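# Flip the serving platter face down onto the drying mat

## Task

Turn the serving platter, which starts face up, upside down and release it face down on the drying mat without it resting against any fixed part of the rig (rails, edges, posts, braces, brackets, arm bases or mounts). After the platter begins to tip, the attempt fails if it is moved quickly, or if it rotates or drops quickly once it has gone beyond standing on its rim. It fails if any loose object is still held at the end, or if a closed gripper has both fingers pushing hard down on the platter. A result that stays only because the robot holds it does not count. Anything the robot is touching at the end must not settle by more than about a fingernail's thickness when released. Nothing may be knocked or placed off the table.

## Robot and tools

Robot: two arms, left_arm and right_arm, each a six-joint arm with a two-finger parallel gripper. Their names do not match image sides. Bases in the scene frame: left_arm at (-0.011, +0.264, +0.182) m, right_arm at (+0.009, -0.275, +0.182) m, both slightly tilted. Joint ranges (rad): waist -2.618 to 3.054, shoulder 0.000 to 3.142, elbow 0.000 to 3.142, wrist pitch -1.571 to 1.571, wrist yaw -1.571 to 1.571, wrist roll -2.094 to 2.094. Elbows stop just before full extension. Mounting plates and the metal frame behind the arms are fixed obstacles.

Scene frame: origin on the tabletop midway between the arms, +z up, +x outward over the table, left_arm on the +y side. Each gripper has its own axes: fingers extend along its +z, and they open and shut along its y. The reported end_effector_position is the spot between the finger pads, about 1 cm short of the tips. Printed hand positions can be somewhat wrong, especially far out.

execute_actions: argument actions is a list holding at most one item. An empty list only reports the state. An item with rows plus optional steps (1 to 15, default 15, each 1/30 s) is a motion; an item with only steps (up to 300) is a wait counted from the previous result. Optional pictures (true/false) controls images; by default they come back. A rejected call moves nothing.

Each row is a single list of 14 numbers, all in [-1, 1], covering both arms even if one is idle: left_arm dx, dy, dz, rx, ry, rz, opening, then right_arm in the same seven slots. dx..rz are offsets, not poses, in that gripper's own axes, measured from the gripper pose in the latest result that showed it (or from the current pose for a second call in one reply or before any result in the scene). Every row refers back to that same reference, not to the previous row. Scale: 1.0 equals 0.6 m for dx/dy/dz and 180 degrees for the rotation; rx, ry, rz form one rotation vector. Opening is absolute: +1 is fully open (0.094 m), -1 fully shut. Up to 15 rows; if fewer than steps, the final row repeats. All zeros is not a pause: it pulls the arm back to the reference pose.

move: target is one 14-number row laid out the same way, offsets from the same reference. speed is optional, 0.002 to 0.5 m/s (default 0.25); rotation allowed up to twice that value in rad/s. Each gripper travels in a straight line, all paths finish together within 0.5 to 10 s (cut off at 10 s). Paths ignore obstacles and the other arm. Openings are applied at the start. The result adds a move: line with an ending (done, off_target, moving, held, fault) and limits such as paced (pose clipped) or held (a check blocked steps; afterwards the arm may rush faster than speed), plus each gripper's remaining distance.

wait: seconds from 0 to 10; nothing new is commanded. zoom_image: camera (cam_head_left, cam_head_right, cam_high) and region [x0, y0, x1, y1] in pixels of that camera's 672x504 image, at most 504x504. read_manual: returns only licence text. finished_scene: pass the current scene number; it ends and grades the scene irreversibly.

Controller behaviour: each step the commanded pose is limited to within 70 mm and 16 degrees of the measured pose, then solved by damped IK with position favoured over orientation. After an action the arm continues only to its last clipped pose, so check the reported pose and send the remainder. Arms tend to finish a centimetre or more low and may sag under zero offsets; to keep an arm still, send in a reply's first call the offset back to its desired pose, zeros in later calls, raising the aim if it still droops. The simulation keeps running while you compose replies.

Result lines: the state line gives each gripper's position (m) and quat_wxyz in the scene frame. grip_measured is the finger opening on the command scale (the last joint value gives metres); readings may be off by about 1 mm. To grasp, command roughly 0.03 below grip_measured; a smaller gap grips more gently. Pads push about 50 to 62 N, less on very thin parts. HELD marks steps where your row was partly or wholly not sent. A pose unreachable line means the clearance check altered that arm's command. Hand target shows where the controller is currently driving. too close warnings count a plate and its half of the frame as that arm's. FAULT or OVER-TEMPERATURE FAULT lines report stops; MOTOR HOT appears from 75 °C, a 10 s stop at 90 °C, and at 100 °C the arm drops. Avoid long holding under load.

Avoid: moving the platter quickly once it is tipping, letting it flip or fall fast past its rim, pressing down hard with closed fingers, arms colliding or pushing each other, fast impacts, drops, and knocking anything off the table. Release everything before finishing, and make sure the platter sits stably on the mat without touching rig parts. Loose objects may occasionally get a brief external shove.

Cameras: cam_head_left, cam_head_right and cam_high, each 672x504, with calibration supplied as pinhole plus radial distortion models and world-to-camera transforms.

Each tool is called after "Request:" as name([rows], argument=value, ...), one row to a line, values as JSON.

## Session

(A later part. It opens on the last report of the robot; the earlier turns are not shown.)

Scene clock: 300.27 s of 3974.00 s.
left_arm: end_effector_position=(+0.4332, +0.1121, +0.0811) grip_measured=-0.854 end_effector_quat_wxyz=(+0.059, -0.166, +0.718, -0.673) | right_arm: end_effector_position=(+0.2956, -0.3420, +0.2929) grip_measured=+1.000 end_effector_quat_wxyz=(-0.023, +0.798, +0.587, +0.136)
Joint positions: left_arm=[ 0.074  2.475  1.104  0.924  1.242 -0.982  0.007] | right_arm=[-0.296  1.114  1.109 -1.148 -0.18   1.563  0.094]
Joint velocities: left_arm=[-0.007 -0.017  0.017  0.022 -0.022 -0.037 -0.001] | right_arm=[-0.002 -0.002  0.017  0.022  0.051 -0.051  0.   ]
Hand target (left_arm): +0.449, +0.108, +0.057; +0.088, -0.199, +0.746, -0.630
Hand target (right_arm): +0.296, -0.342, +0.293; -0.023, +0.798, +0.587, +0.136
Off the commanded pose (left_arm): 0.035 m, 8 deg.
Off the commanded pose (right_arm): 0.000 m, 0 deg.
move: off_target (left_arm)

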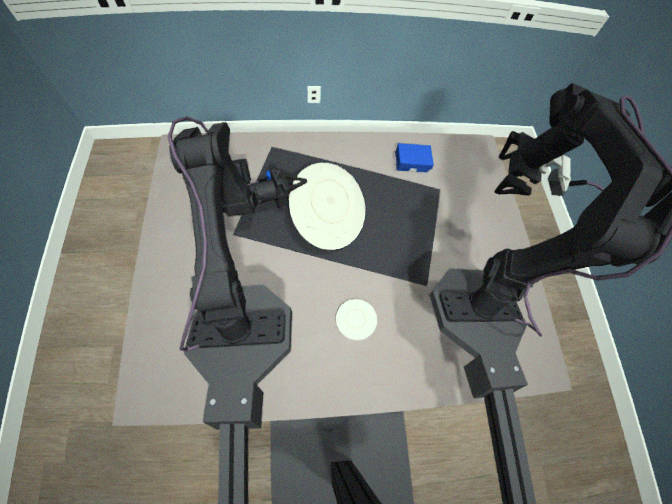

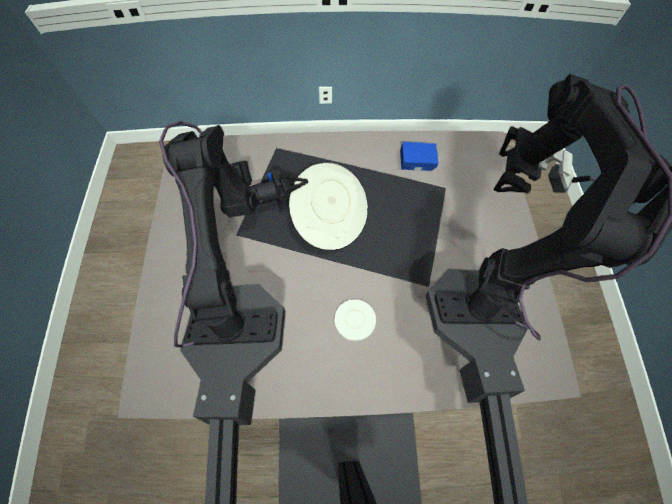

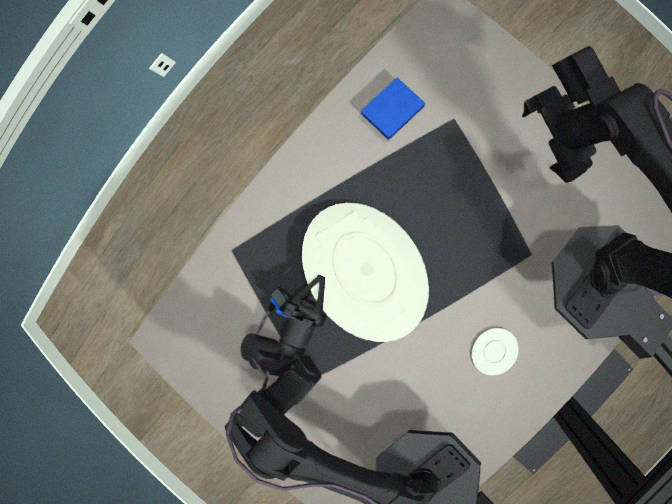

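Request:
move(target=[-0.03,0.07,0.01,0,0,0,-1,0,0,0,0,0,0,1], speed=0.012)

Request:
move(target=[0,0.02,0,-0.05,0,0,0.1,0,0,0,0,0,0,1], speed=0.01)

Request:
move(target=[0,0,-0.11,0,0,0,0.1,0,0,0,0,0,0,1], speed=0.015)

Scene clock: 310.87 s of 3974.00 s.
left_arm: end_effector_position=(+0.4398, +0.1162, +0.0655) grip_measured=-0.846 end_effector_quat_wxyz=(+0.050, -0.130, +0.698, -0.703) | right_arm: end_effector_position=(+0.2956, -0.3420, +0.2929) grip_measured=+1.000 end_effector_quat_wxyz=(-0.023, +0.798, +0.587, +0.136)
Joint positions: left_arm=[ 0.099  2.603  1.249  0.949  1.362 -0.993  0.007] | right_arm=[-0.296  1.114  1.109 -1.148 -0.18   1.563  0.094]
Joint velocities: left_arm=[-0.002  0.002  0.002  0.066 -0.037  0.081 -0.   ] | right_arm=[-0.012 -0.002 -0.012  0.007 -0.066 -0.037  0.   ]
Hand target (left_arm): +0.443, +0.115, +0.038; +0.059, -0.166, +0.717, -0.674
Hand target (right_arm): +0.296, -0.342, +0.293; -0.023, +0.798, +0.587, +0.136
Off the commanded pose (left_arm): 0.029 m, 6 deg.
Off the commanded pose (right_arm): 0.000 m, 0 deg.
After step 90, 3.53 s passed at rest.
move: off_target (left_arm)

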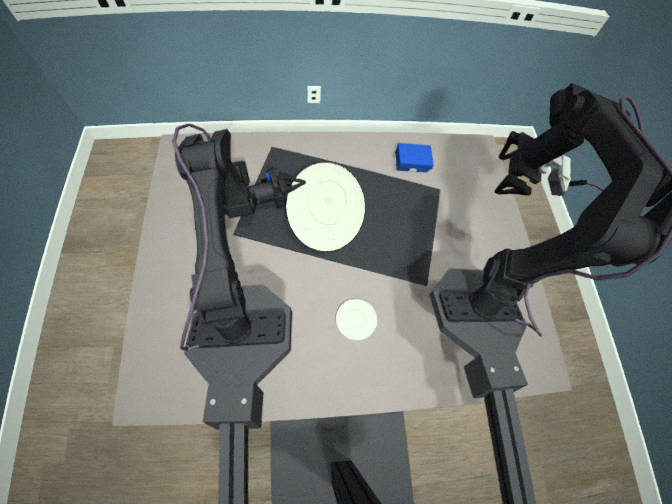

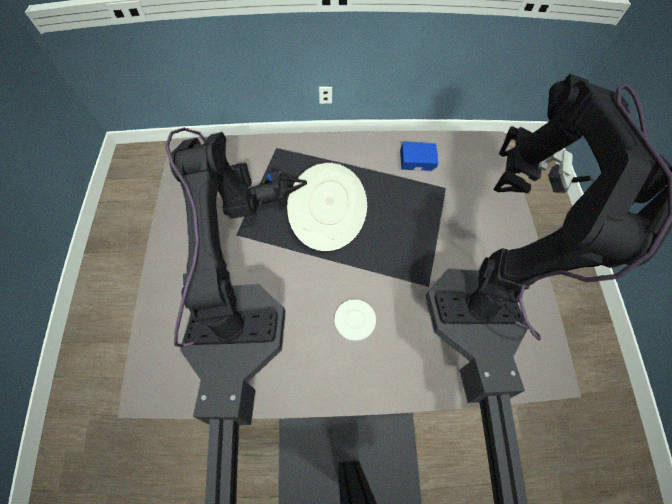

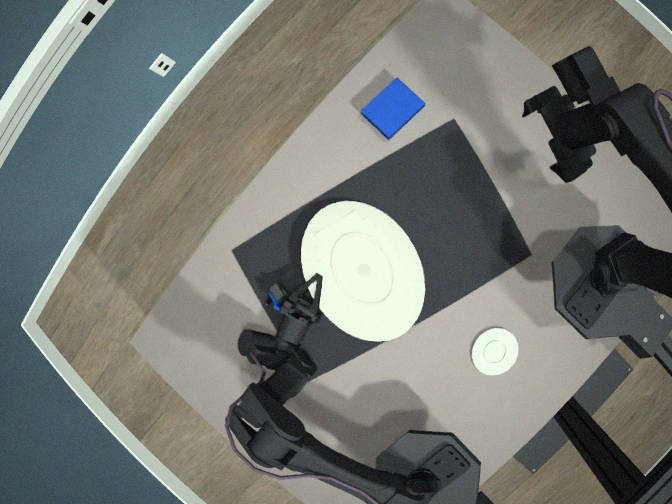

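Scene clock: 318.93 s of 3974.00 s.
left_arm: end_effector_position=(+0.4354, +0.1167, +0.0493) grip_measured=+0.099 end_effector_quat_wxyz=(+0.062, -0.123, +0.752, -0.645) | right_arm: end_effector_position=(+0.2956, -0.3420, +0.2929) grip_measured=+1.000 end_effector_quat_wxyz=(-0.023, +0.798, +0.587, +0.136)
Joint positions: left_arm=[ 0.092  2.515  1.249  0.505  1.236 -0.602  0.052] | right_arm=[-0.296  1.114  1.109 -1.148 -0.18   1.563  0.094]
Joint velocities: left_arm=[ 0.007  0.002  0.002 -0.037  0.007 -0.007 -0.001] | right_arm=[ 0.002  0.002 -0.007  0.007 -0.037 -0.051  0.   ]
Hand target (left_arm): +0.438, +0.116, +0.054; +0.042, -0.135, +0.750, -0.647
Hand target (right_arm): +0.296, -0.342, +0.293; -0.023, +0.798, +0.587, +0.136
Off the commanded pose (left_arm): 0.005 m, 3 deg.
Off the commanded pose (right_arm): 0.000 m, 0 deg.
move: off_target (left_arm)

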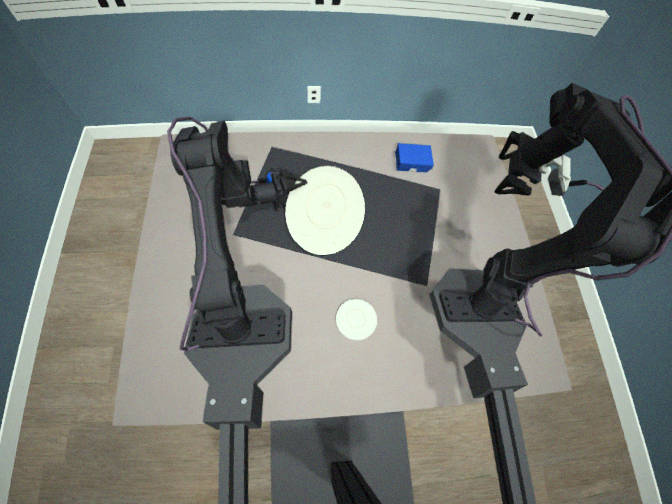

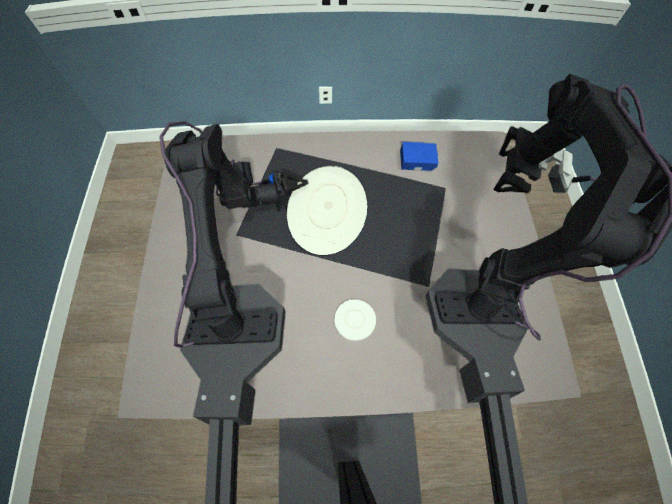

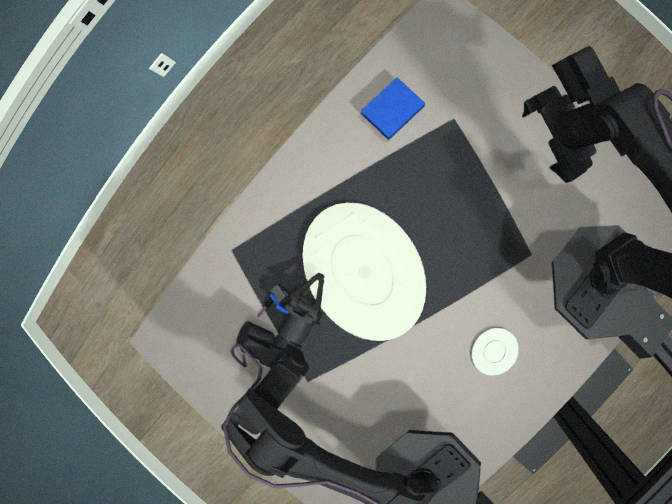

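Scene clock: 323.57 s of 3974.00 s.
left_arm: end_effector_position=(+0.4091, +0.1674, +0.0473) grip_measured=+0.099 end_effector_quat_wxyz=(+0.055, -0.122, +0.764, -0.632) | right_arm: end_effector_position=(+0.2956, -0.3420, +0.2929) grip_measured=+1.000 end_effector_quat_wxyz=(-0.023, +0.798, +0.587, +0.136)
Joint positions: left_arm=[ 0.221  2.457  1.259  0.033  1.28  -0.187  0.052] | right_arm=[-0.296  1.114  1.109 -1.148 -0.18   1.563  0.094]
Joint velocities: left_arm=[ 0.007 -0.007  0.017 -0.125 -0.051  0.066  0.   ] | right_arm=[-0.007  0.007 -0.007 -0.007 -0.051 -0.007  0.   ]
Hand target (left_arm): +0.419, +0.179, +0.060; +0.064, -0.124, +0.751, -0.645
Hand target (right_arm): +0.296, -0.342, +0.293; -0.023, +0.798, +0.587, +0.136
Off the commanded pose (left_arm): 0.020 m, 2 deg.
Off the commanded pose (right_arm): 0.000 m, 0 deg.
move: off_target (left_arm)

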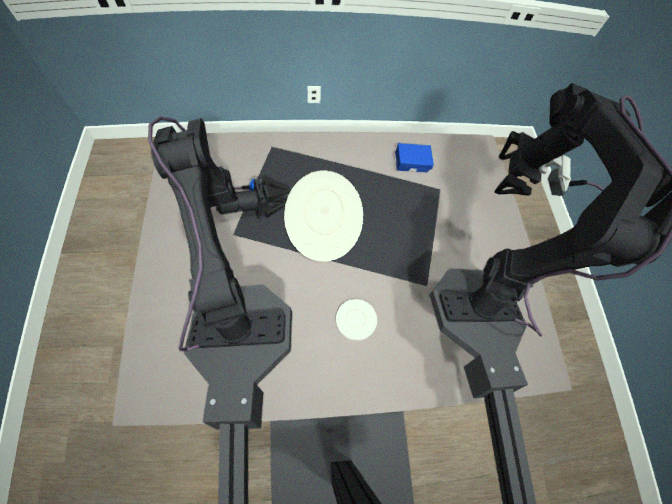

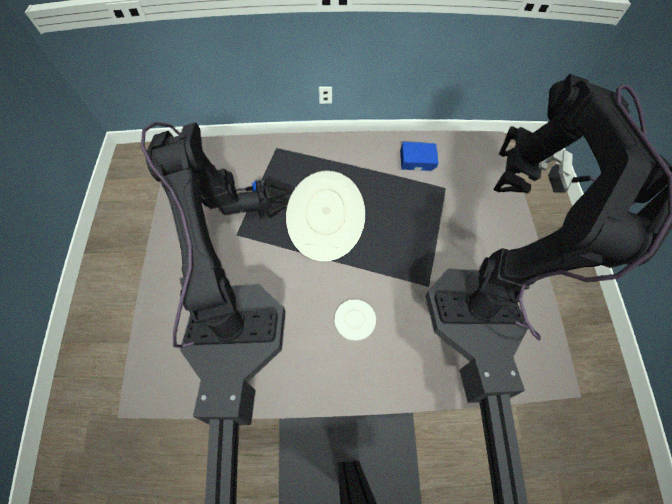

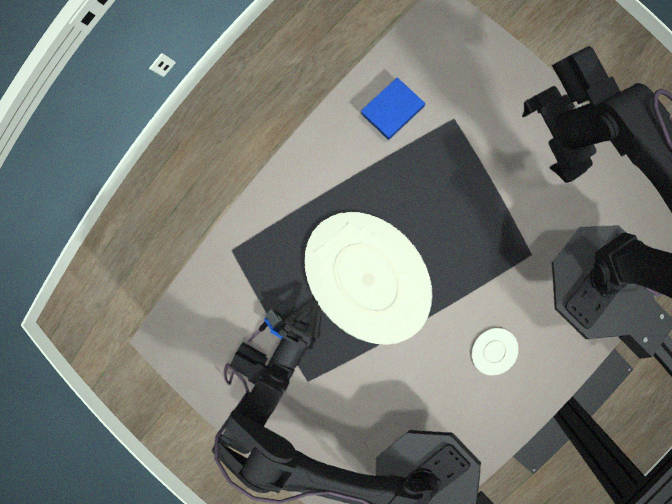

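Request:
move(target=[0,-0.1,-0.05,0,0,0,1,0,0,0,0,0,0,1])

Request:
finished_scene(scene=2)

Scene clock: 329.20 s of 3974.00 s.
left_arm: end_effector_position=(+0.4117, +0.1825, +0.1114) grip_measured=+1.000 end_effector_quat_wxyz=(+0.057, -0.119, +0.767, -0.628) | right_arm: end_effector_position=(+0.2956, -0.3420, +0.2929) grip_measured=+1.000 end_effector_quat_wxyz=(-0.023, +0.798, +0.587, +0.136)
Joint positions: left_arm=[ 0.242  2.239  1.207 -0.203  1.279 -0.107  0.094] | right_arm=[-0.296  1.114  1.109 -1.148 -0.18   1.563  0.094]
Joint velocities: left_arm=[-0.002 -0.002 -0.012 -0.095 -0.037 -0.037  0.   ] | right_arm=[ 0.002 -0.017 -0.012 -0.037 -0.007  0.037  0.   ]
Hand target (left_arm): +0.408, +0.185, +0.112; +0.055, -0.122, +0.764, -0.632
Hand target (right_arm): +0.296, -0.342, +0.293; -0.023, +0.798, +0.587, +0.136
Off the commanded pose (left_arm): 0.004 m, 1 deg.
Off the commanded pose (right_arm): 0.000 m, 0 deg.
After step 90, 1.57 s passed at rest.
move: done

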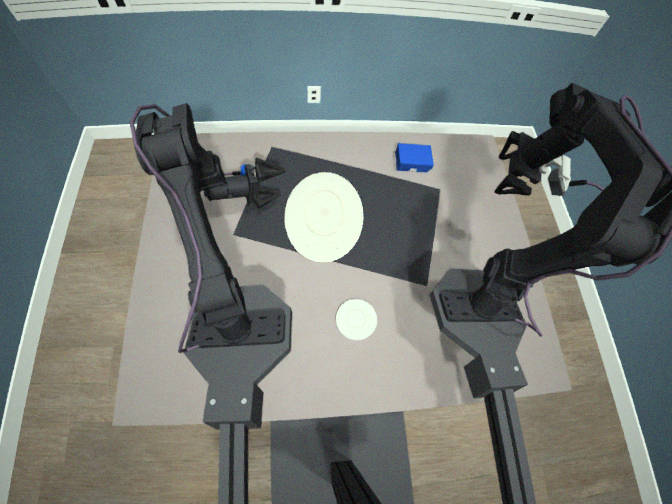

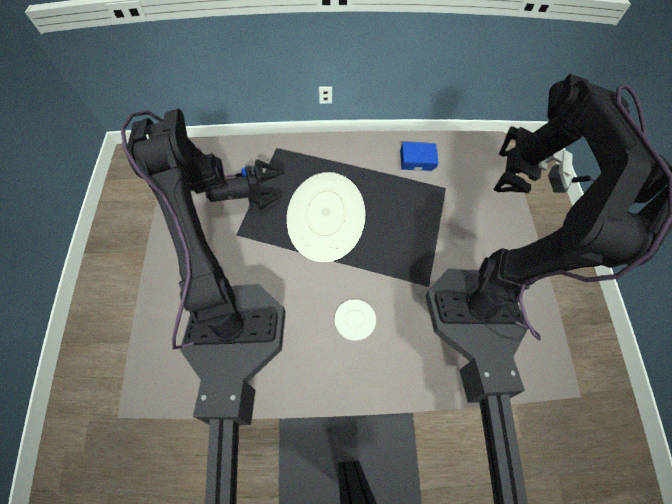

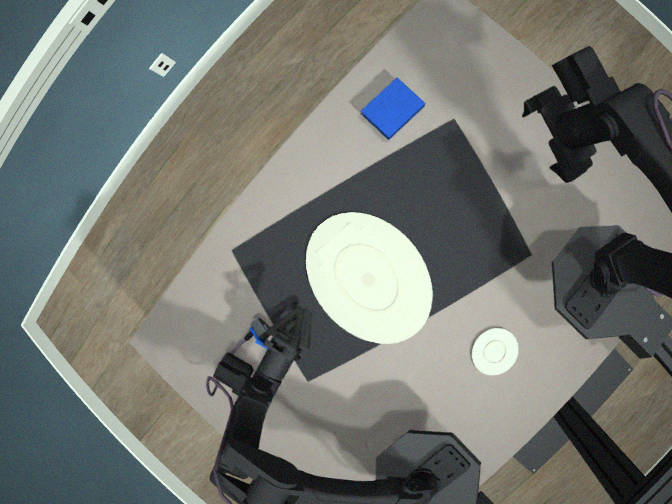

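The scene is finished: the task was done.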